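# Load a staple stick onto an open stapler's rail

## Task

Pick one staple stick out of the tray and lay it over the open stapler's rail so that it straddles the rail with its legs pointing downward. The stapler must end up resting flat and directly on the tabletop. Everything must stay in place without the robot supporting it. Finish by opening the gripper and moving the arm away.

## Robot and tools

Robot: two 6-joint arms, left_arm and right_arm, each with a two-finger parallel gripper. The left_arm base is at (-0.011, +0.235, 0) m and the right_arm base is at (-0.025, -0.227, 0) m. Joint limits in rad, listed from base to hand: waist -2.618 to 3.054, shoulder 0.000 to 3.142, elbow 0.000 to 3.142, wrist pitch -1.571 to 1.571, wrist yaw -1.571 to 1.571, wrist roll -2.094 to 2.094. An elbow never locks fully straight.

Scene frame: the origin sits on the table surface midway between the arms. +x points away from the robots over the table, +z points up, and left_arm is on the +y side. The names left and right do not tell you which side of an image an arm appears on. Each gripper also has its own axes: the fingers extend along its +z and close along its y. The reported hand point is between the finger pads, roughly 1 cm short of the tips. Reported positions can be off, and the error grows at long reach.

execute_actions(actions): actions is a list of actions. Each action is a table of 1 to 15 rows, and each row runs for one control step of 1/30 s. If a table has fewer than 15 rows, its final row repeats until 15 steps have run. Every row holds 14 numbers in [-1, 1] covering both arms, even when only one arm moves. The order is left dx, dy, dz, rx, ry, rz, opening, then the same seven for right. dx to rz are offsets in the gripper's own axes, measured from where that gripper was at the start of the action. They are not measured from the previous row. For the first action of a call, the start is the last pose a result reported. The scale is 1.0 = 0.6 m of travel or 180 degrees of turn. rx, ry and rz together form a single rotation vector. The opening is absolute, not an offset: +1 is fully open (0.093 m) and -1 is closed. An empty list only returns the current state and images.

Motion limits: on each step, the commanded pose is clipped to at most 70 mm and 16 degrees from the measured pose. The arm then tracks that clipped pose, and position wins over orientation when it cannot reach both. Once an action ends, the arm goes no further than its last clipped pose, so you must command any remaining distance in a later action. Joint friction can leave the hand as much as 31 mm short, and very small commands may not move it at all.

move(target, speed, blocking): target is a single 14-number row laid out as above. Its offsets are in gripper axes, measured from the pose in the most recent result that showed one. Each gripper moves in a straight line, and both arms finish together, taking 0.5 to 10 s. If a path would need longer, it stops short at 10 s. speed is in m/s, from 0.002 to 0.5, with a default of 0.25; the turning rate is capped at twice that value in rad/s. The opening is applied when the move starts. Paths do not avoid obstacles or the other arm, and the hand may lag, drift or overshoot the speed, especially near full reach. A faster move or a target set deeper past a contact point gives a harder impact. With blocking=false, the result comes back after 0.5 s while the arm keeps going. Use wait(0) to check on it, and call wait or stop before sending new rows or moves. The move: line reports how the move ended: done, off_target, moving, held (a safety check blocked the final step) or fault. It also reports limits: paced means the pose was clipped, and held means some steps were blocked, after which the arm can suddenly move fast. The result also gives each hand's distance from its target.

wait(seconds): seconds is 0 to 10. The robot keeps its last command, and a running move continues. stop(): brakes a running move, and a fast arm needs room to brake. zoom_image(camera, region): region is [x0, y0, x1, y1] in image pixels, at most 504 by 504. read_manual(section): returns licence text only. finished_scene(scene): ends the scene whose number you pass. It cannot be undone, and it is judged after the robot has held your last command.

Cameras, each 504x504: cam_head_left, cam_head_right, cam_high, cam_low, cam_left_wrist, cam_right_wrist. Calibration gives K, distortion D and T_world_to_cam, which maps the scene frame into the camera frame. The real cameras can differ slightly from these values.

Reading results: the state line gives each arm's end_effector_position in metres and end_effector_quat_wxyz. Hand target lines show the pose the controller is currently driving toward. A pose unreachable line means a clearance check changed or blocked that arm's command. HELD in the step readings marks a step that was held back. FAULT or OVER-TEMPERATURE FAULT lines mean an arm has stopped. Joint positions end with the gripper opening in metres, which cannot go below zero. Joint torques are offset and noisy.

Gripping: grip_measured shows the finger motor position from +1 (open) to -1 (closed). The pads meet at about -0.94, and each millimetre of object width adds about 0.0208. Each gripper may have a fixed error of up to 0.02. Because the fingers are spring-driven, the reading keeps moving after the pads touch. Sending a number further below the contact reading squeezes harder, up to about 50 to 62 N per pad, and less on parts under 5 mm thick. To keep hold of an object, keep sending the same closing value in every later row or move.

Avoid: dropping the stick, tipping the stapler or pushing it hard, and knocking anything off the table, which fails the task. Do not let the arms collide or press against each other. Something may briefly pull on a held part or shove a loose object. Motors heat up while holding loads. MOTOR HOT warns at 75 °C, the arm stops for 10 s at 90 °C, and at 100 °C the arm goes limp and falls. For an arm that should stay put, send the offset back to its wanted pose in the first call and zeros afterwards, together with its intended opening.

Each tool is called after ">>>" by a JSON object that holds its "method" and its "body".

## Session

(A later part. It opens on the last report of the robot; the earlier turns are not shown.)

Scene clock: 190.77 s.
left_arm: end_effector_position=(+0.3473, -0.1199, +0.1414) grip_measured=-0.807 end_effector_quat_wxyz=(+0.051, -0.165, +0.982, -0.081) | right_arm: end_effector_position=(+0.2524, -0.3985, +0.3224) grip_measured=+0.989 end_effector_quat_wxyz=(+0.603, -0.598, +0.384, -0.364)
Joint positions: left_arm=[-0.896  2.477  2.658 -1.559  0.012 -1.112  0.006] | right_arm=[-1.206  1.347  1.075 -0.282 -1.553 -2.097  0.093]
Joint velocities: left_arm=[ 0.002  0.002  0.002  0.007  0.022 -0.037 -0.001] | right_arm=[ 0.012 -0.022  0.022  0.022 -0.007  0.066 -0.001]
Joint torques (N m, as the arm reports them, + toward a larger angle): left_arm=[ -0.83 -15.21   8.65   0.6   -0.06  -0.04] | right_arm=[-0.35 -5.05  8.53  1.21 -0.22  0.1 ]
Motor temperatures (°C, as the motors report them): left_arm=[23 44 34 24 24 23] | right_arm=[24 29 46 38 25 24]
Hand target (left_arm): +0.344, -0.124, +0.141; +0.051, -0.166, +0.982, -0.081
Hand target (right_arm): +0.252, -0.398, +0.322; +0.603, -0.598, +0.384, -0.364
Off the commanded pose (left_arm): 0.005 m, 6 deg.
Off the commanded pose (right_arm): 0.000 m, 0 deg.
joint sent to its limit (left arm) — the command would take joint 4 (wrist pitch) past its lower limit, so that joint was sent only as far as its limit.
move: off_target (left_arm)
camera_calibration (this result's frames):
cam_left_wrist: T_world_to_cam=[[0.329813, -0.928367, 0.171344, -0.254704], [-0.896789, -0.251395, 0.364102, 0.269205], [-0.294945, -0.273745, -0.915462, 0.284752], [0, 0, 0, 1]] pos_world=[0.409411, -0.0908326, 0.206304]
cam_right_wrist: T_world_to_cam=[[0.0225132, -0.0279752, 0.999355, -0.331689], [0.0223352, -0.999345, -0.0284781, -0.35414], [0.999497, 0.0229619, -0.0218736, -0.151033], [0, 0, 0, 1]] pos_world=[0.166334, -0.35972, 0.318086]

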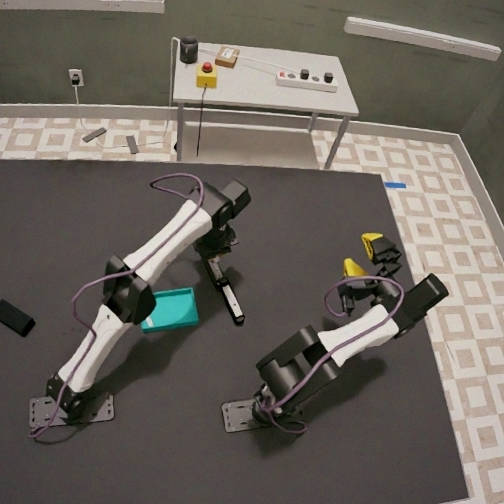

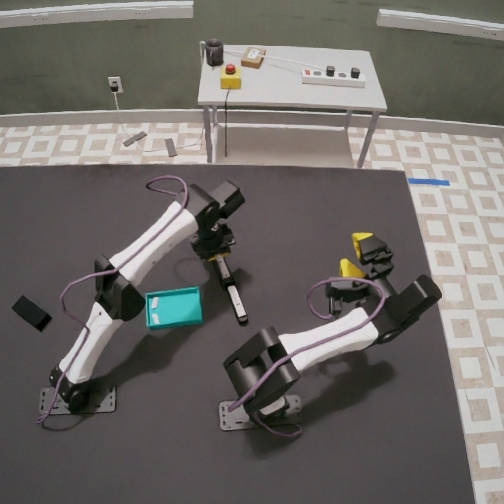

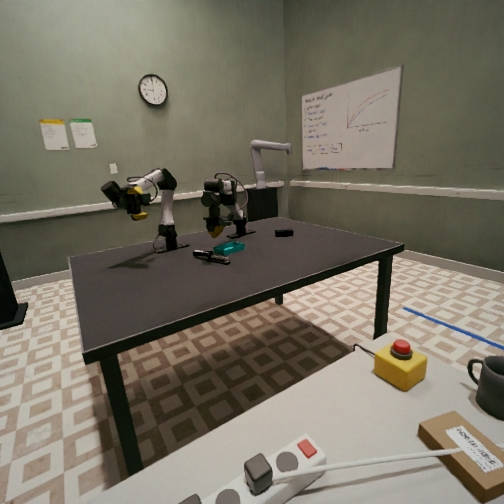

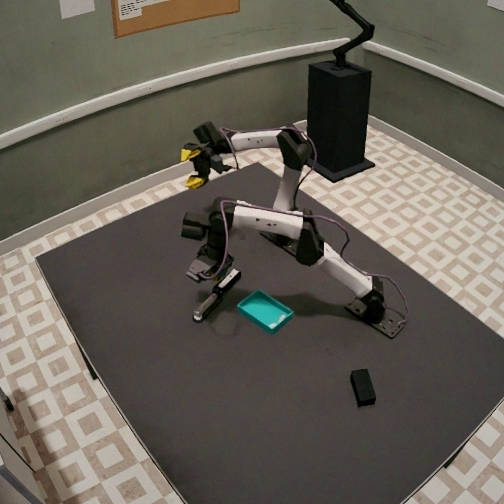

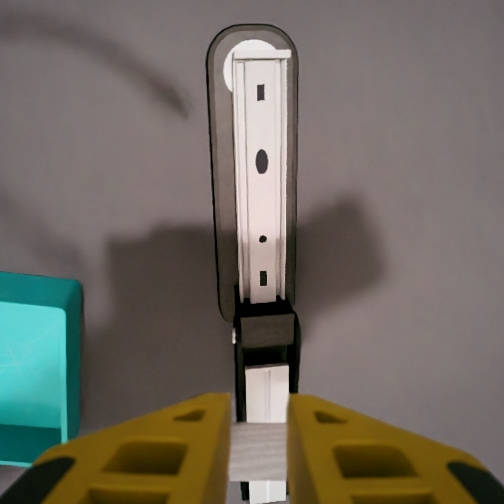

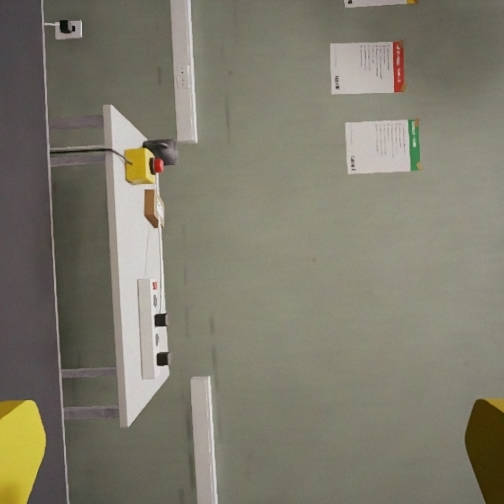

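>>> {"method": "move", "body": {"target": [-0.033,-0.045,0.1,0,0,0,-0.82,0,0,0,0,0,0,1], "speed": 0.1}}

Scene clock: 209.03 s.
left_arm: end_effector_position=(+0.3735, -0.1457, +0.0845) grip_measured=-0.807 end_effector_quat_wxyz=(+0.055, -0.165, +0.981, -0.086) | right_arm: end_effector_position=(+0.2524, -0.3985, +0.3224) grip_measured=+0.989 end_effector_quat_wxyz=(+0.603, -0.598, +0.384, -0.364)
Joint positions: left_arm=[-0.896  2.705  2.858 -1.52   0.012 -1.112  0.006] | right_arm=[-1.206  1.347  1.075 -0.282 -1.553 -2.097  0.093]
Joint velocities: left_arm=[-0.012  0.007 -0.002  0.022 -0.095  0.051  0.   ] | right_arm=[-0.002 -0.002 -0.002 -0.022 -0.007  0.037 -0.002]
Joint torques (N m, as the arm reports them, + toward a larger angle): left_arm=[  1.   -17.18   8.99   0.77   0.     0.16] | right_arm=[-0.26 -5.06  8.56  1.21 -0.22  0.11]
Motor temperatures (°C, as the motors report them): left_arm=[23 50 35 24 24 23] | right_arm=[24 29 46 38 25 24]
Hand target (left_arm): +0.381, -0.146, +0.088; +0.063, -0.165, +0.980, -0.097
Hand target (right_arm): +0.252, -0.398, +0.322; +0.603, -0.598, +0.384, -0.364
Off the commanded pose (left_arm): 0.010 m, 1 deg.
Off the commanded pose (right_arm): 0.000 m, 0 deg.
elbow stopped short (left arm): the move would have taken joint 3 (elbow) straighter than the controller allows; a more bent joint 3 avoids this.
move: done
camera_calibration (this result's frames):
cam_left_wrist: T_world_to_cam=[[0.328731, -0.926819, 0.181503, -0.277803], [-0.899624, -0.248811, 0.358845, 0.308822], [-0.287424, -0.281248, -0.91558, 0.22948], [0, 0, 0, 1]] pos_world=[0.435104, -0.116094, 0.14971]
cam_right_wrist: T_world_to_cam=[[0.0225132, -0.0279752, 0.999355, -0.331689], [0.0223352, -0.999345, -0.0284781, -0.35414], [0.999497, 0.0229619, -0.0218736, -0.151033], [0, 0, 0, 1]] pos_world=[0.166334, -0.35972, 0.318086]

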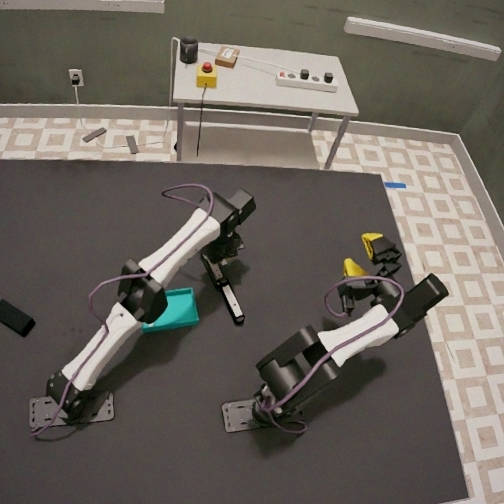

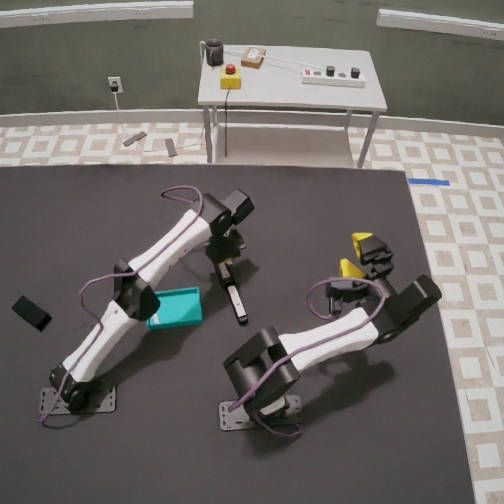

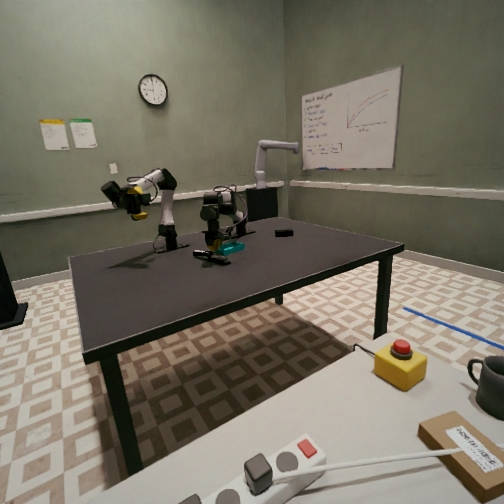

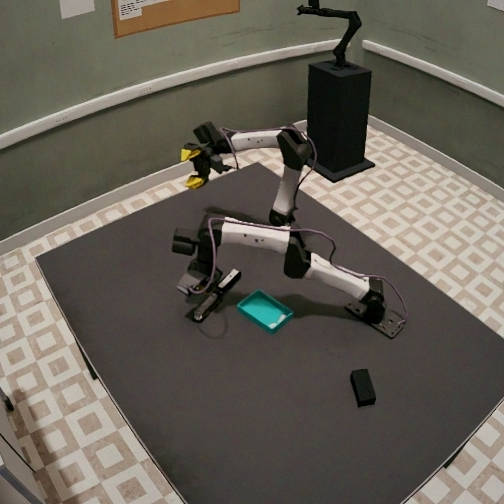

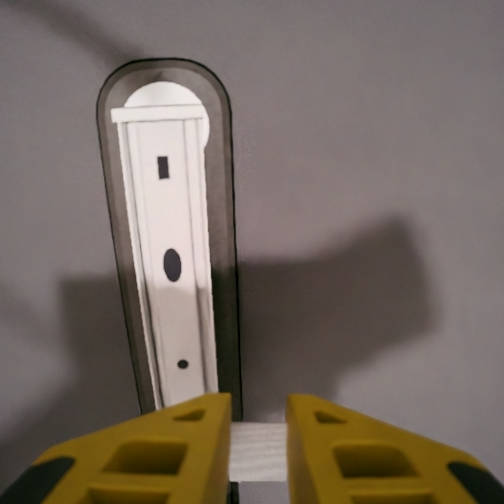

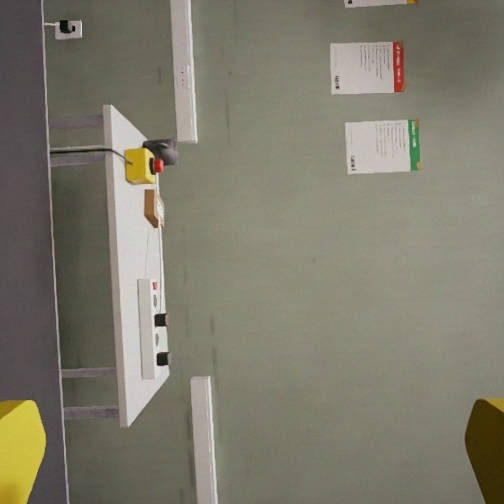

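>>> {"method": "move", "body": {"target": [0.014,0.04,0.03,0,0,0,-0.82,0,0,0,0,0,0,1], "speed": 0.1}}

>>> {"method": "zoom_image", "body": {"camera": "cam_left_wrist", "region": [100,200,404,504]}}

Scene clock: 218.00 s.
left_arm: end_effector_position=(+0.3588, -0.1312, +0.0593) grip_measured=-0.807 end_effector_quat_wxyz=(+0.051, -0.165, +0.982, -0.081) | right_arm: end_effector_position=(+0.2524, -0.3985, +0.3224) grip_measured=+0.989 end_effector_quat_wxyz=(+0.603, -0.598, +0.384, -0.364)
Joint positions: left_arm=[-0.896  2.444  2.261 -1.195  0.012 -1.112  0.006] | right_arm=[-1.206  1.347  1.075 -0.282 -1.553 -2.097  0.093]
Joint velocities: left_arm=[-0.007  0.007 -0.007 -0.066  0.007 -0.037  0.001] | right_arm=[ 0.017 -0.017 -0.002 -0.066 -0.066  0.051 -0.   ]
Joint torques (N m, as the arm reports them, + toward a larger angle): left_arm=[  0.68 -18.02   6.21   0.74  -0.03   0.11] | right_arm=[-0.31 -5.01  8.59  1.22 -0.23  0.12]
Motor temperatures (°C, as the motors report them): left_arm=[23 54 35 24 24 23] | right_arm=[24 29 46 38 25 24]
Hand target (left_arm): +0.361, -0.129, +0.062; +0.055, -0.165, +0.981, -0.086
Hand target (right_arm): +0.252, -0.398, +0.322; +0.603, -0.598, +0.384, -0.364
Off the commanded pose (left_arm): 0.004 m, 1 deg.
Off the commanded pose (right_arm): 0.000 m, 0 deg.
move: done
camera_calibration (this result's frames):
cam_left_wrist: T_world_to_cam=[[0.33017, -0.928235, 0.171371, -0.255073], [-0.896675, -0.251713, 0.364163, 0.306477], [-0.294892, -0.2739, -0.915433, 0.209879], [0, 0, 0, 1]] pos_world=[0.42092, -0.102137, 0.124235]
cam_right_wrist: T_world_to_cam=[[0.0225132, -0.0279752, 0.999355, -0.331689], [0.0223352, -0.999345, -0.0284781, -0.35414], [0.999497, 0.0229619, -0.0218736, -0.151033], [0, 0, 0, 1]] pos_world=[0.166334, -0.35972, 0.318086]

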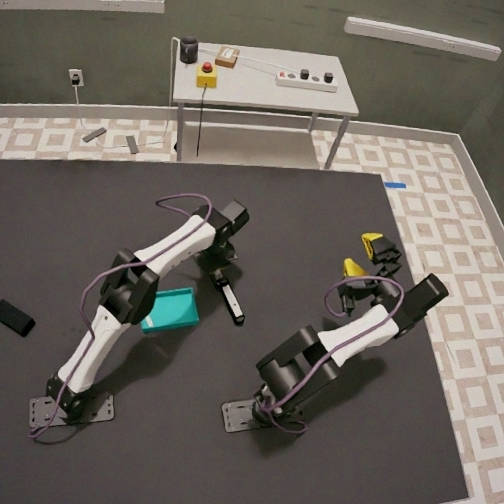

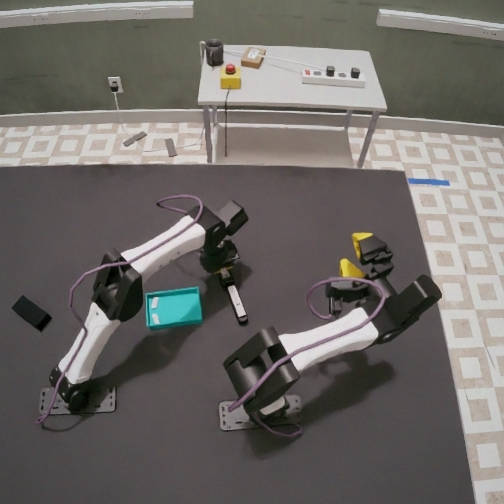

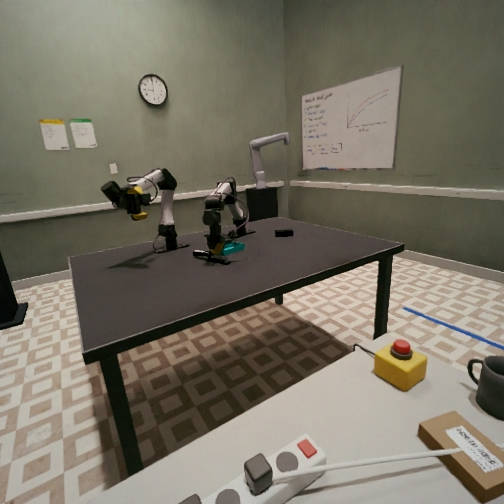

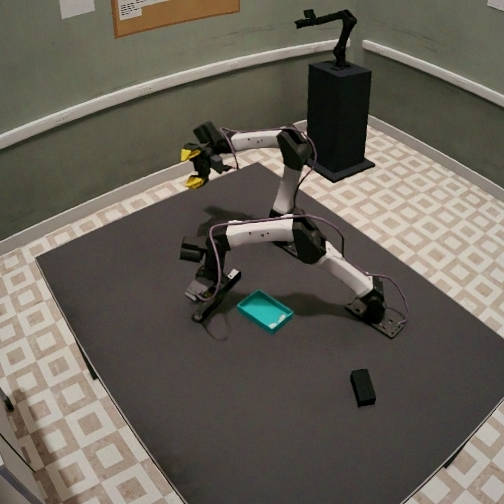

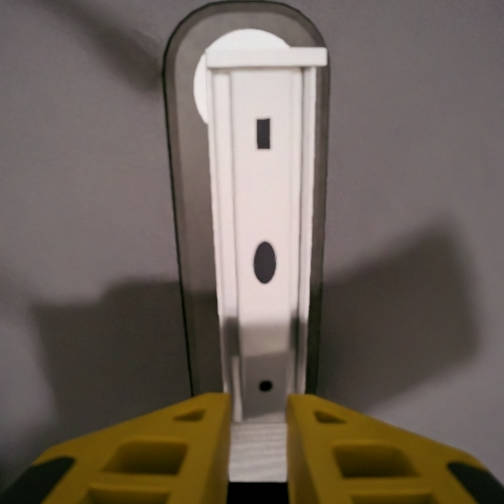

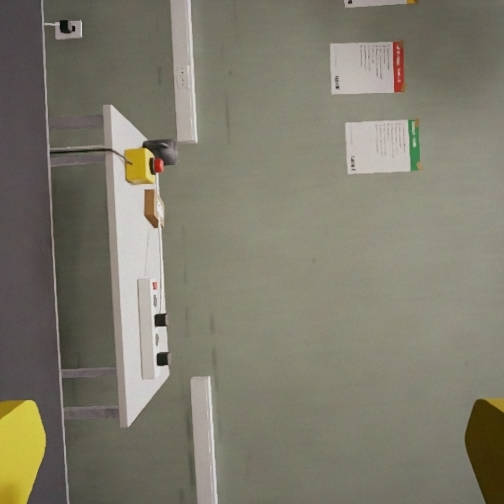

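Region (100, 200, 404, 504) of cam_left_wrist's 504x504 image, scaled by 1.658, with more detail than that image has.

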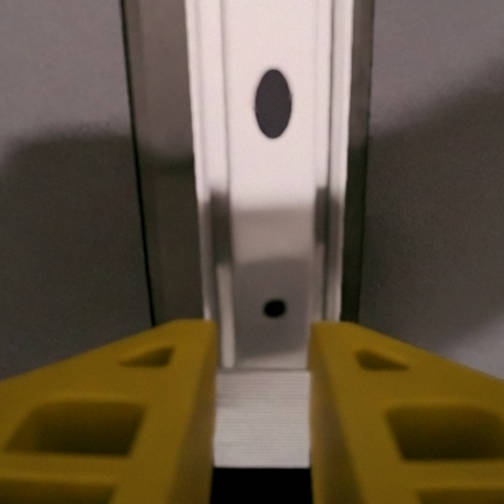

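>>> {"method": "move", "body": {"target": [-0.025,-0.004,0.012,0,0,0,-0.82,0,0,0,0,0,0,1], "speed": 0.05}}

>>> {"method": "zoom_image", "body": {"camera": "cam_left_wrist", "region": [100,200,404,504]}}

Scene clock: 230.73 s.
left_arm: end_effector_position=(+0.3711, -0.1323, +0.0547) grip_measured=-0.807 end_effector_quat_wxyz=(+0.053, -0.166, +0.981, -0.083) | right_arm: end_effector_position=(+0.2524, -0.3985, +0.3224) grip_measured=+0.989 end_effector_quat_wxyz=(+0.603, -0.598, +0.384, -0.364)
Joint positions: left_arm=[-0.881  2.497  2.337 -1.213  0.014 -1.099  0.006] | right_arm=[-1.206  1.347  1.075 -0.282 -1.553 -2.097  0.093]
Joint velocities: left_arm=[-0.002  0.017  0.012 -0.066 -0.007 -0.007  0.001] | right_arm=[-0.017  0.007  0.002  0.007 -0.037  0.066 -0.   ]
Joint torques (N m, as the arm reports them, + toward a larger angle): left_arm=[  0.82 -15.84   9.46   0.59  -0.01   0.14] | right_arm=[-0.4  -5.11  8.6   1.23 -0.24  0.15]
Motor temperatures (°C, as the motors report them): left_arm=[23 59 35 24 24 23] | right_arm=[24 29 47 38 25 24]
Hand target (left_arm): +0.374, -0.129, +0.054; +0.052, -0.165, +0.982, -0.081
Hand target (right_arm): +0.252, -0.398, +0.322; +0.603, -0.598, +0.384, -0.364
Off the commanded pose (left_arm): 0.005 m, 0 deg.
Off the commanded pose (right_arm): 0.000 m, 0 deg.
move: done
camera_calibration (this result's frames):
cam_left_wrist: T_world_to_cam=[[0.331034, -0.927041, 0.176102, -0.259765], [-0.898014, -0.252184, 0.36052, 0.319506], [-0.289806, -0.277486, -0.915977, 0.206674], [0, 0, 0, 1]] pos_world=[0.432807, -0.102889, 0.119865]
cam_right_wrist: T_world_to_cam=[[0.0225132, -0.0279752, 0.999355, -0.331689], [0.0223352, -0.999345, -0.0284781, -0.35414], [0.999497, 0.0229619, -0.0218736, -0.151033], [0, 0, 0, 1]] pos_world=[0.166334, -0.35972, 0.318086]

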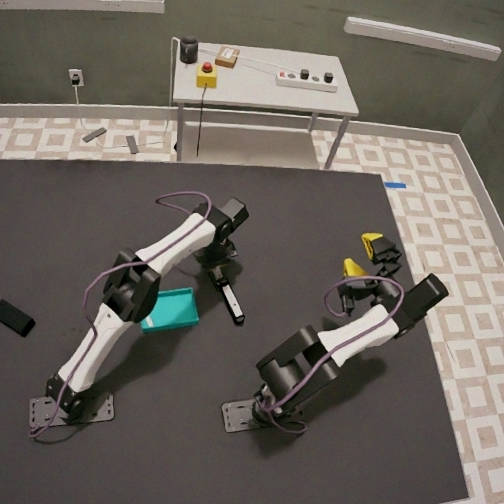

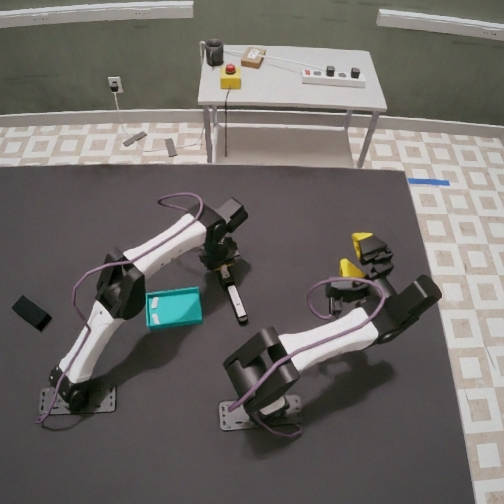

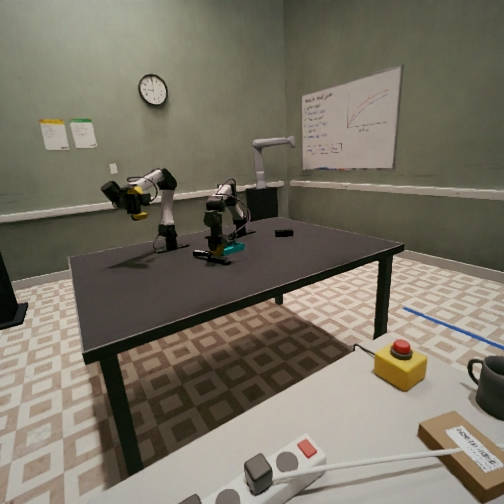

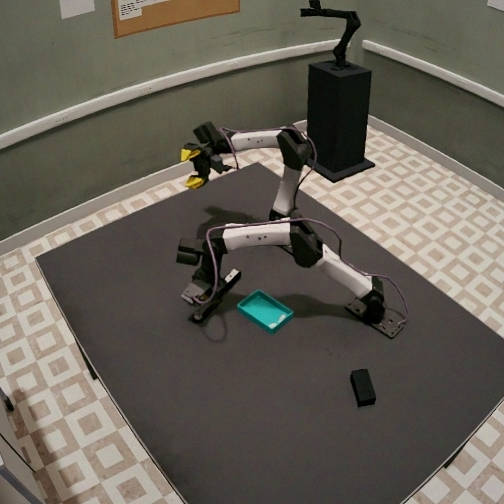

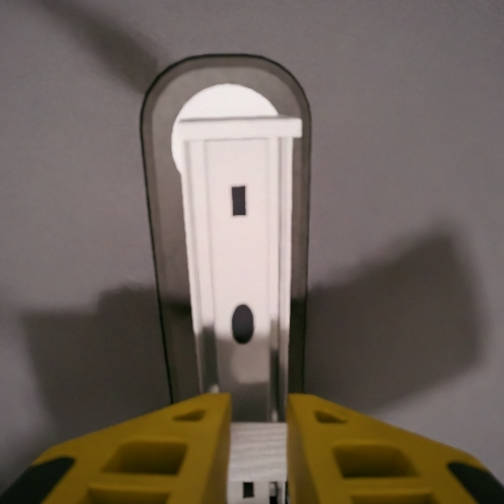

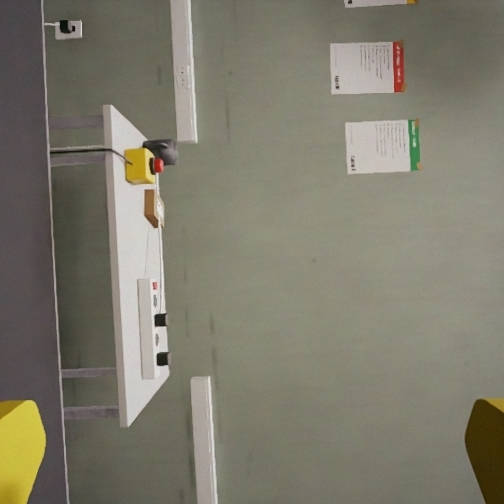

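Region (100, 200, 404, 504) of cam_left_wrist's 504x504 image, scaled by 1.658, with more detail than that image has.

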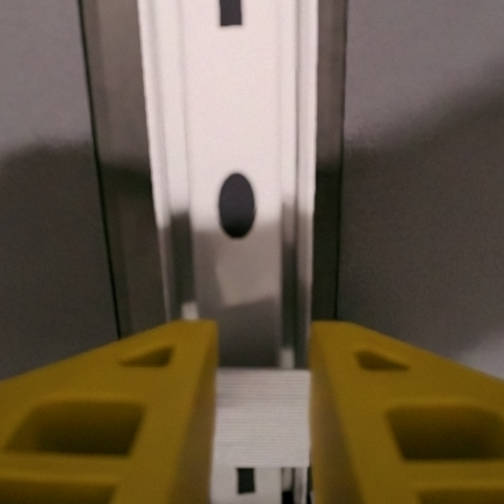

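>>> {"method": "execute_actions", "body": {"actions": [[[0.006,0.012,0,0,0,-0.014,-0.82,0,0,0,0,0,0,1]]]}}

>>> {"method": "zoom_image", "body": {"camera": "cam_left_wrist", "region": [100,200,404,504]}}

Scene clock: 239.10 s.
left_arm: end_effector_position=(+0.3657, -0.1271, +0.0521) grip_measured=-0.807 end_effector_quat_wxyz=(+0.050, -0.182, +0.979, -0.081) | right_arm: end_effector_position=(+0.2524, -0.3985, +0.3224) grip_measured=+0.989 end_effector_quat_wxyz=(+0.603, -0.598, +0.384, -0.364)
Joint positions: left_arm=[-0.881  2.458  2.257 -1.18   0.014 -1.131  0.006] | right_arm=[-1.206  1.347  1.075 -0.282 -1.553 -2.097  0.093]
Joint velocities: left_arm=[-0.002  0.002 -0.012  0.022  0.022  0.066 -0.001] | right_arm=[-0.007 -0.002  0.012 -0.007 -0.007  0.022  0.   ]
Joint torques (N m, as the arm reports them, + toward a larger angle): left_arm=[  0.19 -17.94   6.     0.76  -0.05  -0.03] | right_arm=[-0.36 -4.98  8.51  1.2  -0.23  0.13]
Motor temperatures (°C, as the motors report them): left_arm=[23 60 35 24 24 23] | right_arm=[24 29 47 38 25 24]
Hand target (left_arm): +0.366, -0.127, +0.053; +0.051, -0.188, +0.977, -0.084
Hand target (right_arm): +0.252, -0.398, +0.322; +0.603, -0.598, +0.384, -0.364
Off the commanded pose (left_arm): 0.001 m, 1 deg.
Off the commanded pose (right_arm): 0.000 m, 0 deg.
Step readings (end_effector_position):
0: left_arm (+0.3706, -0.1319, +0.0542) | right_arm (+0.2524, -0.3985, +0.3224)
1: left_arm (+0.3704, -0.1317, +0.0538) | right_arm (+0.2524, -0.3985, +0.3224)
2: left_arm (+0.3696, -0.1308, +0.0542) | right_arm (+0.2524, -0.3985, +0.3224)
4: left_arm (+0.3662, -0.1276, +0.0537) | right_arm (+0.2524, -0.3985, +0.3224)
8: left_arm (+0.3648, -0.1263, +0.0524) | right_arm (+0.2524, -0.3985, +0.3224)
15: end_effector_position above
camera_calibration (this result's frames):
cam_left_wrist: T_world_to_cam=[[0.362475, -0.916053, 0.171634, -0.262602], [-0.8857, -0.28126, 0.369361, 0.308241], [-0.29008, -0.285901, -0.913298, 0.203026], [0, 0, 0, 1]] pos_world=[0.42709, -0.0958159, 0.116643]
cam_right_wrist: T_world_to_cam=[[0.0225132, -0.0279752, 0.999355, -0.331689], [0.0223352, -0.999345, -0.0284781, -0.35414], [0.999497, 0.0229619, -0.0218736, -0.151033], [0, 0, 0, 1]] pos_world=[0.166334, -0.35972, 0.318086]

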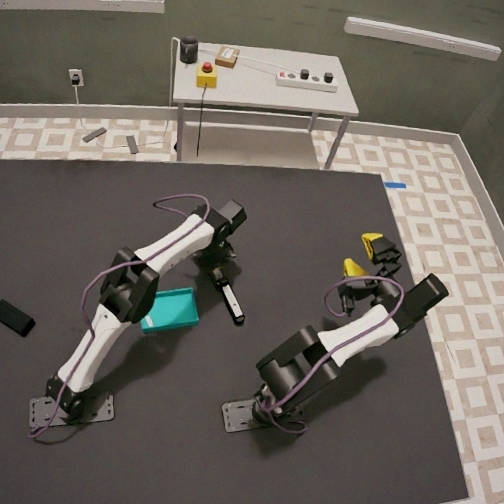

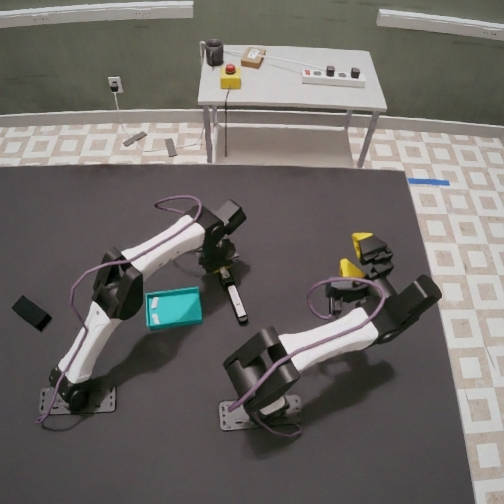

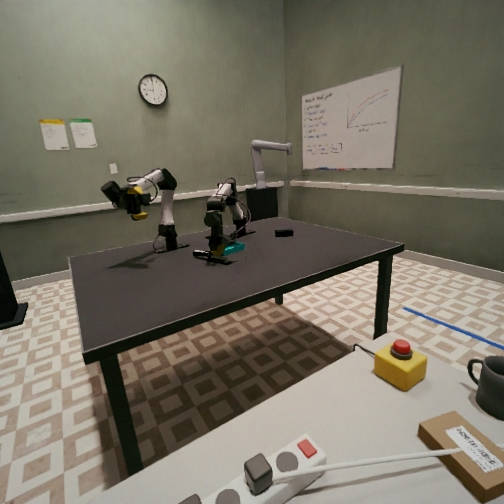

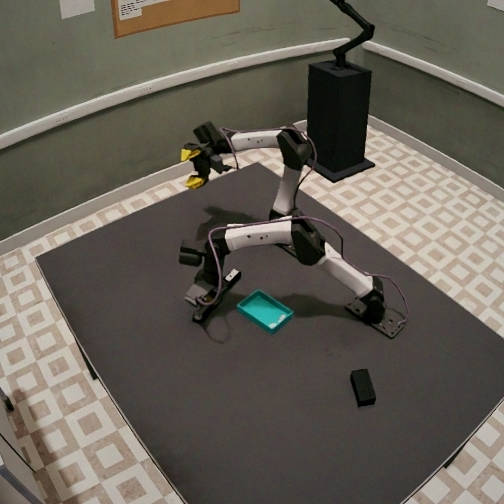

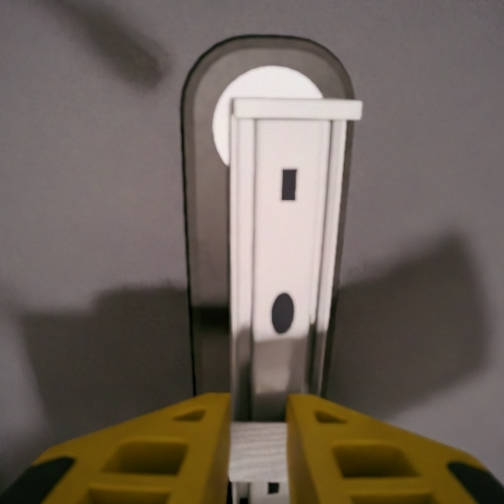

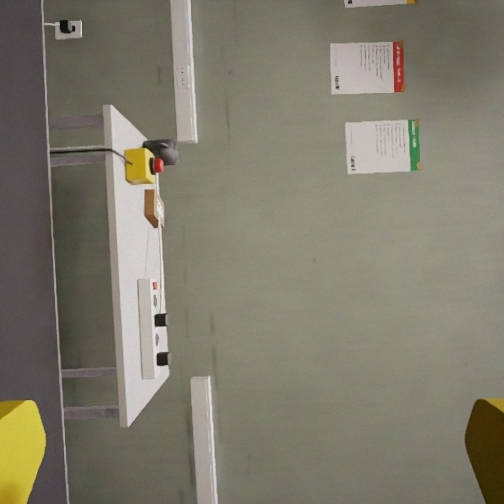

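Region (100, 200, 404, 504) of cam_left_wrist's 504x504 image, scaled by 1.658, with more detail than that image has.

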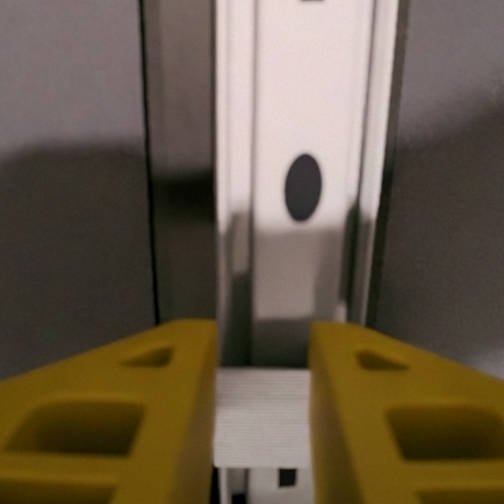

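>>> {"method": "execute_actions", "body": {"actions": [[[-0.004,-0.009,0,0,0,0.010,-0.82,0,0,0,0,0,0,1]]]}}

>>> {"method": "zoom_image", "body": {"camera": "cam_left_wrist", "region": [100,200,404,504]}}

Scene clock: 251.07 s.
left_arm: end_effector_position=(+0.3668, -0.1280, +0.0525) grip_measured=-0.807 end_effector_quat_wxyz=(+0.048, -0.172, +0.981, -0.076) | right_arm: end_effector_position=(+0.2524, -0.3985, +0.3224) grip_measured=+0.989 end_effector_quat_wxyz=(+0.603, -0.598, +0.384, -0.364)
Joint positions: left_arm=[-0.881  2.485  2.309 -1.216  0.013 -1.11   0.006] | right_arm=[-1.206  1.347  1.075 -0.282 -1.553 -2.097  0.093]
Joint velocities: left_arm=[ 0.007  0.007  0.012 -0.022 -0.037 -0.037  0.   ] | right_arm=[-0.002  0.002 -0.002  0.007 -0.095 -0.037  0.001]
Joint torques (N m, as the arm reports them, + toward a larger angle): left_arm=[  0.14 -15.9    9.45   0.65  -0.03   0.14] | right_arm=[-0.38 -5.16  8.57  1.22 -0.21  0.15]
Motor temperatures (°C, as the motors report them): left_arm=[23 63 35 24 24 23] | right_arm=[24 29 47 38 25 24]
Hand target (left_arm): +0.370, -0.131, +0.053; +0.051, -0.167, +0.981, -0.081
Hand target (right_arm): +0.252, -0.398, +0.322; +0.603, -0.598, +0.384, -0.364
Off the commanded pose (left_arm): 0.004 m, 1 deg.
Off the commanded pose (right_arm): 0.000 m, 0 deg.
Step readings (end_effector_position):
0: left_arm (+0.3659, -0.1273, +0.0522) | right_arm (+0.2524, -0.3985, +0.3224)
1: left_arm (+0.3661, -0.1275, +0.0525) | right_arm (+0.2524, -0.3985, +0.3224)
2: left_arm (+0.3668, -0.1282, +0.0529) | right_arm (+0.2524, -0.3985, +0.3224)
4: left_arm (+0.3677, -0.1290, +0.0533) | right_arm (+0.2524, -0.3985, +0.3224)
8: left_arm (+0.3674, -0.1286, +0.0527) | right_arm (+0.2524, -0.3985, +0.3224)
15: end_effector_position above
camera_calibration (this result's frames):
cam_left_wrist: T_world_to_cam=[[0.344007, -0.925194, 0.160235, -0.25768], [-0.889905, -0.26681, 0.369975, 0.312247], [-0.299546, -0.269868, -0.915119, 0.209124], [0, 0, 0, 1]] pos_world=[0.429157, -0.0986576, 0.11714]
cam_right_wrist: T_world_to_cam=[[0.0225132, -0.0279752, 0.999355, -0.331689], [0.0223352, -0.999345, -0.0284781, -0.35414], [0.999497, 0.0229619, -0.0218736, -0.151033], [0, 0, 0, 1]] pos_world=[0.166334, -0.35972, 0.318086]

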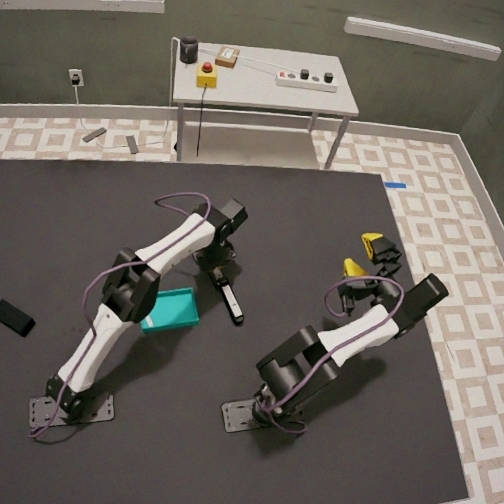

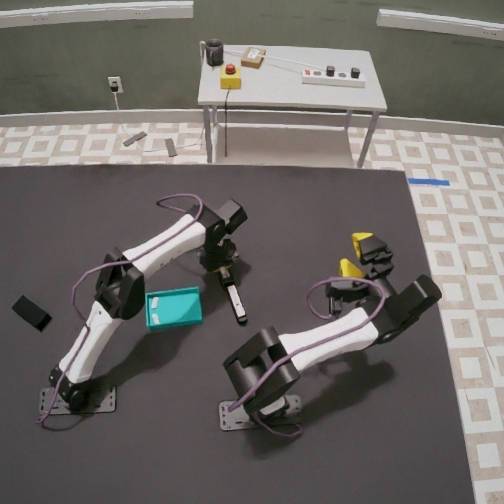

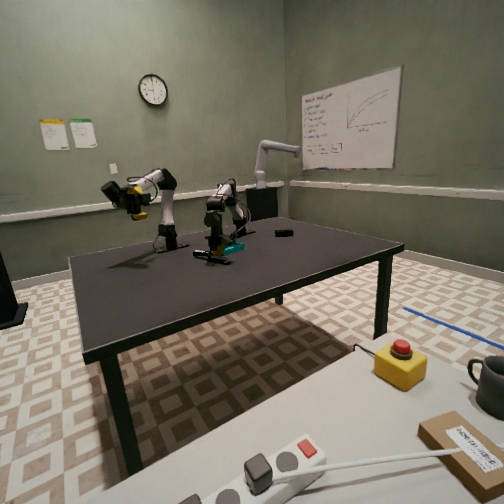

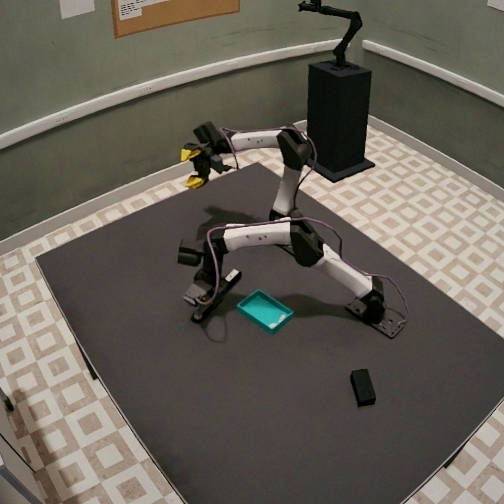

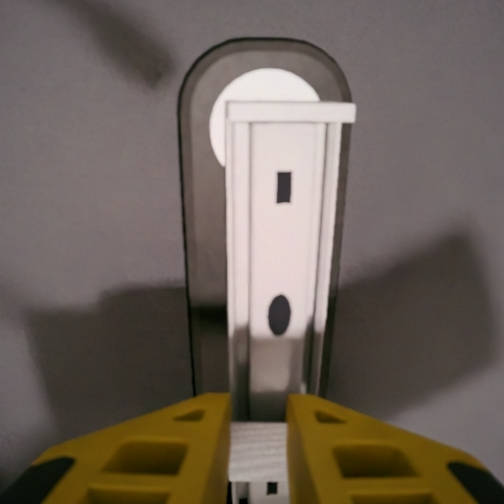

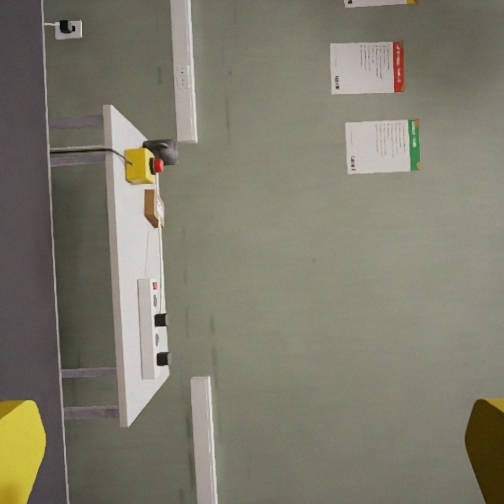

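Region (100, 200, 404, 504) of cam_left_wrist's 504x504 image, scaled by 1.658, with more detail than that image has.

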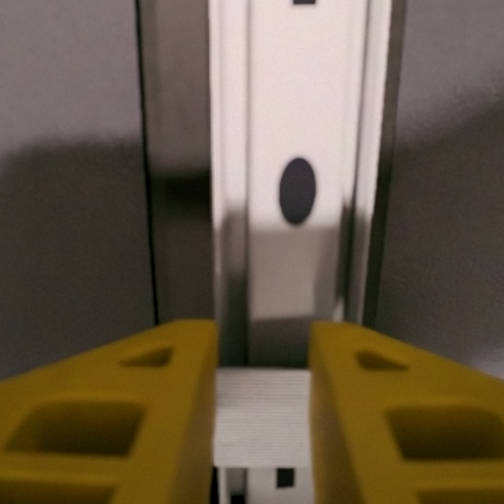

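>>> {"method": "execute_actions", "body": {"actions": [[[-0.005,-0.012,0.006,0,0,0.008,-0.82,0,0,0,0,0,0,1]]]}}

>>> {"method": "zoom_image", "body": {"camera": "cam_left_wrist", "region": [100,200,404,504]}}

Scene clock: 257.70 s.
left_arm: end_effector_position=(+0.3708, -0.1313, +0.0498) grip_measured=-0.807 end_effector_quat_wxyz=(+0.048, -0.165, +0.982, -0.073) | right_arm: end_effector_position=(+0.2524, -0.3985, +0.3224) grip_measured=+0.989 end_effector_quat_wxyz=(+0.603, -0.598, +0.384, -0.364)
Joint positions: left_arm=[-0.881  2.531  2.384 -1.251  0.011 -1.096  0.006] | right_arm=[-1.206  1.347  1.075 -0.282 -1.553 -2.097  0.093]
Joint velocities: left_arm=[-0.017 -0.007  0.017  0.022 -0.081 -0.051 -0.001] | right_arm=[ 0.007  0.017 -0.027 -0.022 -0.007 -0.022  0.001]
Joint torques (N m, as the arm reports them, + toward a larger angle): left_arm=[  0.12 -16.21   9.44   0.62  -0.04   0.13] | right_arm=[-0.29 -5.06  8.68  1.19 -0.23  0.11]
Motor temperatures (°C, as the motors report them): left_arm=[23 64 35 24 24 23] | right_arm=[24 29 47 38 25 24]
Hand target (left_arm): +0.372, -0.134, +0.050; +0.049, -0.159, +0.983, -0.075
Hand target (right_arm): +0.252, -0.398, +0.322; +0.603, -0.598, +0.384, -0.364
Off the commanded pose (left_arm): 0.003 m, 1 deg.
Off the commanded pose (right_arm): 0.000 m, 0 deg.
Step readings (end_effector_position):
0: left_arm (+0.3668, -0.1279, +0.0525) | right_arm (+0.2524, -0.3985, +0.3224)
1: left_arm (+0.3671, -0.1282, +0.0525) | right_arm (+0.2524, -0.3985, +0.3224)
2: left_arm (+0.3692, -0.1302, +0.0531) | right_arm (+0.2524, -0.3985, +0.3224)
4: left_arm (+0.3714, -0.1323, +0.0525) | right_arm (+0.2524, -0.3985, +0.3224)
8: left_arm (+0.3709, -0.1314, +0.0498) | right_arm (+0.2524, -0.3985, +0.3224)
15: end_effector_position above
camera_calibration (this result's frames):
cam_left_wrist: T_world_to_cam=[[0.331625, -0.93091, 0.153071, -0.257506], [-0.892983, -0.257402, 0.369223, 0.318296], [-0.304313, -0.259134, -0.916648, 0.210198], [0, 0, 0, 1]] pos_world=[0.433594, -0.103315, 0.114572]
cam_right_wrist: T_world_to_cam=[[0.0225132, -0.0279752, 0.999355, -0.331689], [0.0223352, -0.999345, -0.0284781, -0.35414], [0.999497, 0.0229619, -0.0218736, -0.151033], [0, 0, 0, 1]] pos_world=[0.166334, -0.35972, 0.318086]

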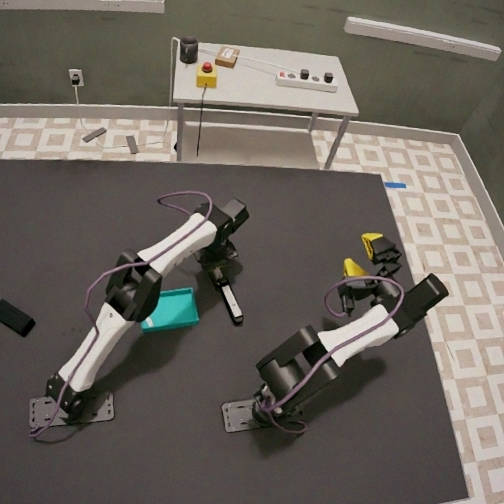

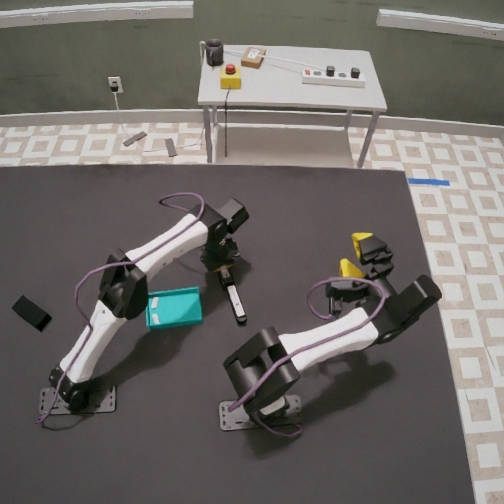

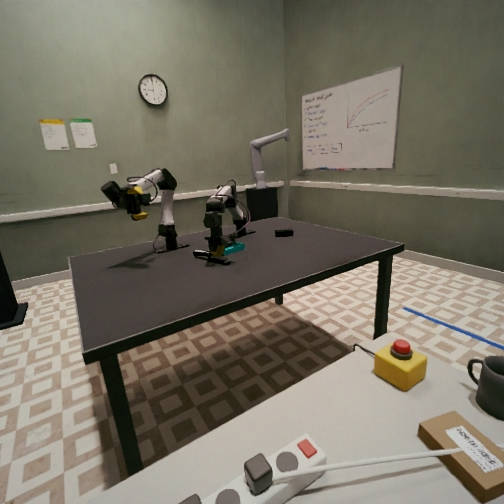

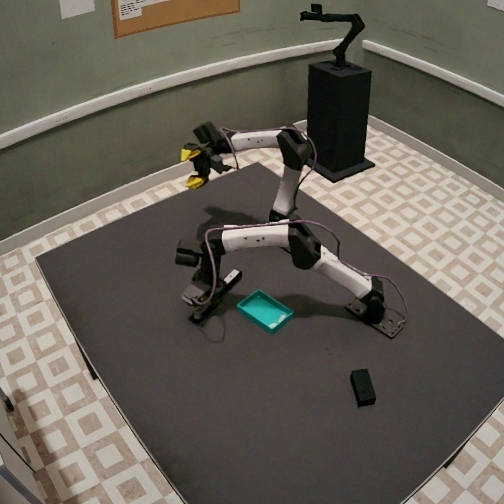

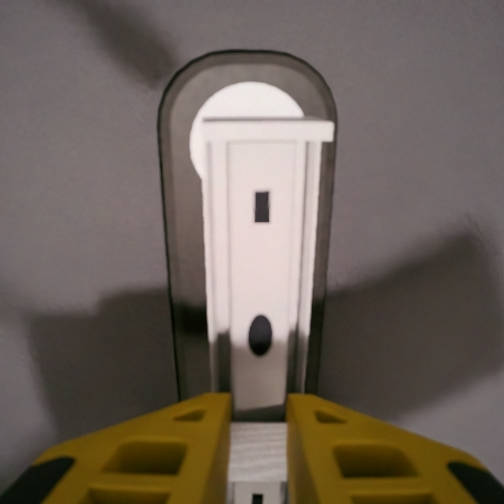

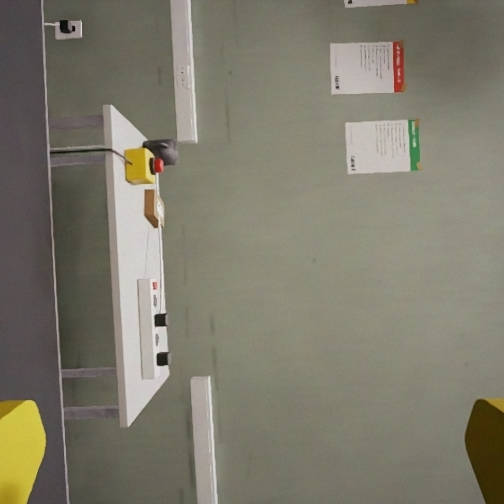

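Region (100, 200, 404, 504) of cam_left_wrist's 504x504 image, scaled by 1.658, with more detail than that image has.

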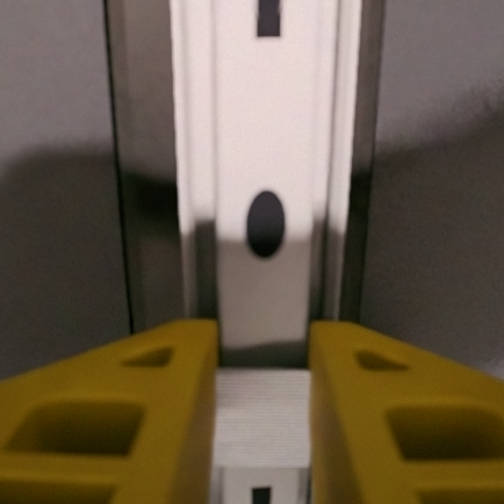

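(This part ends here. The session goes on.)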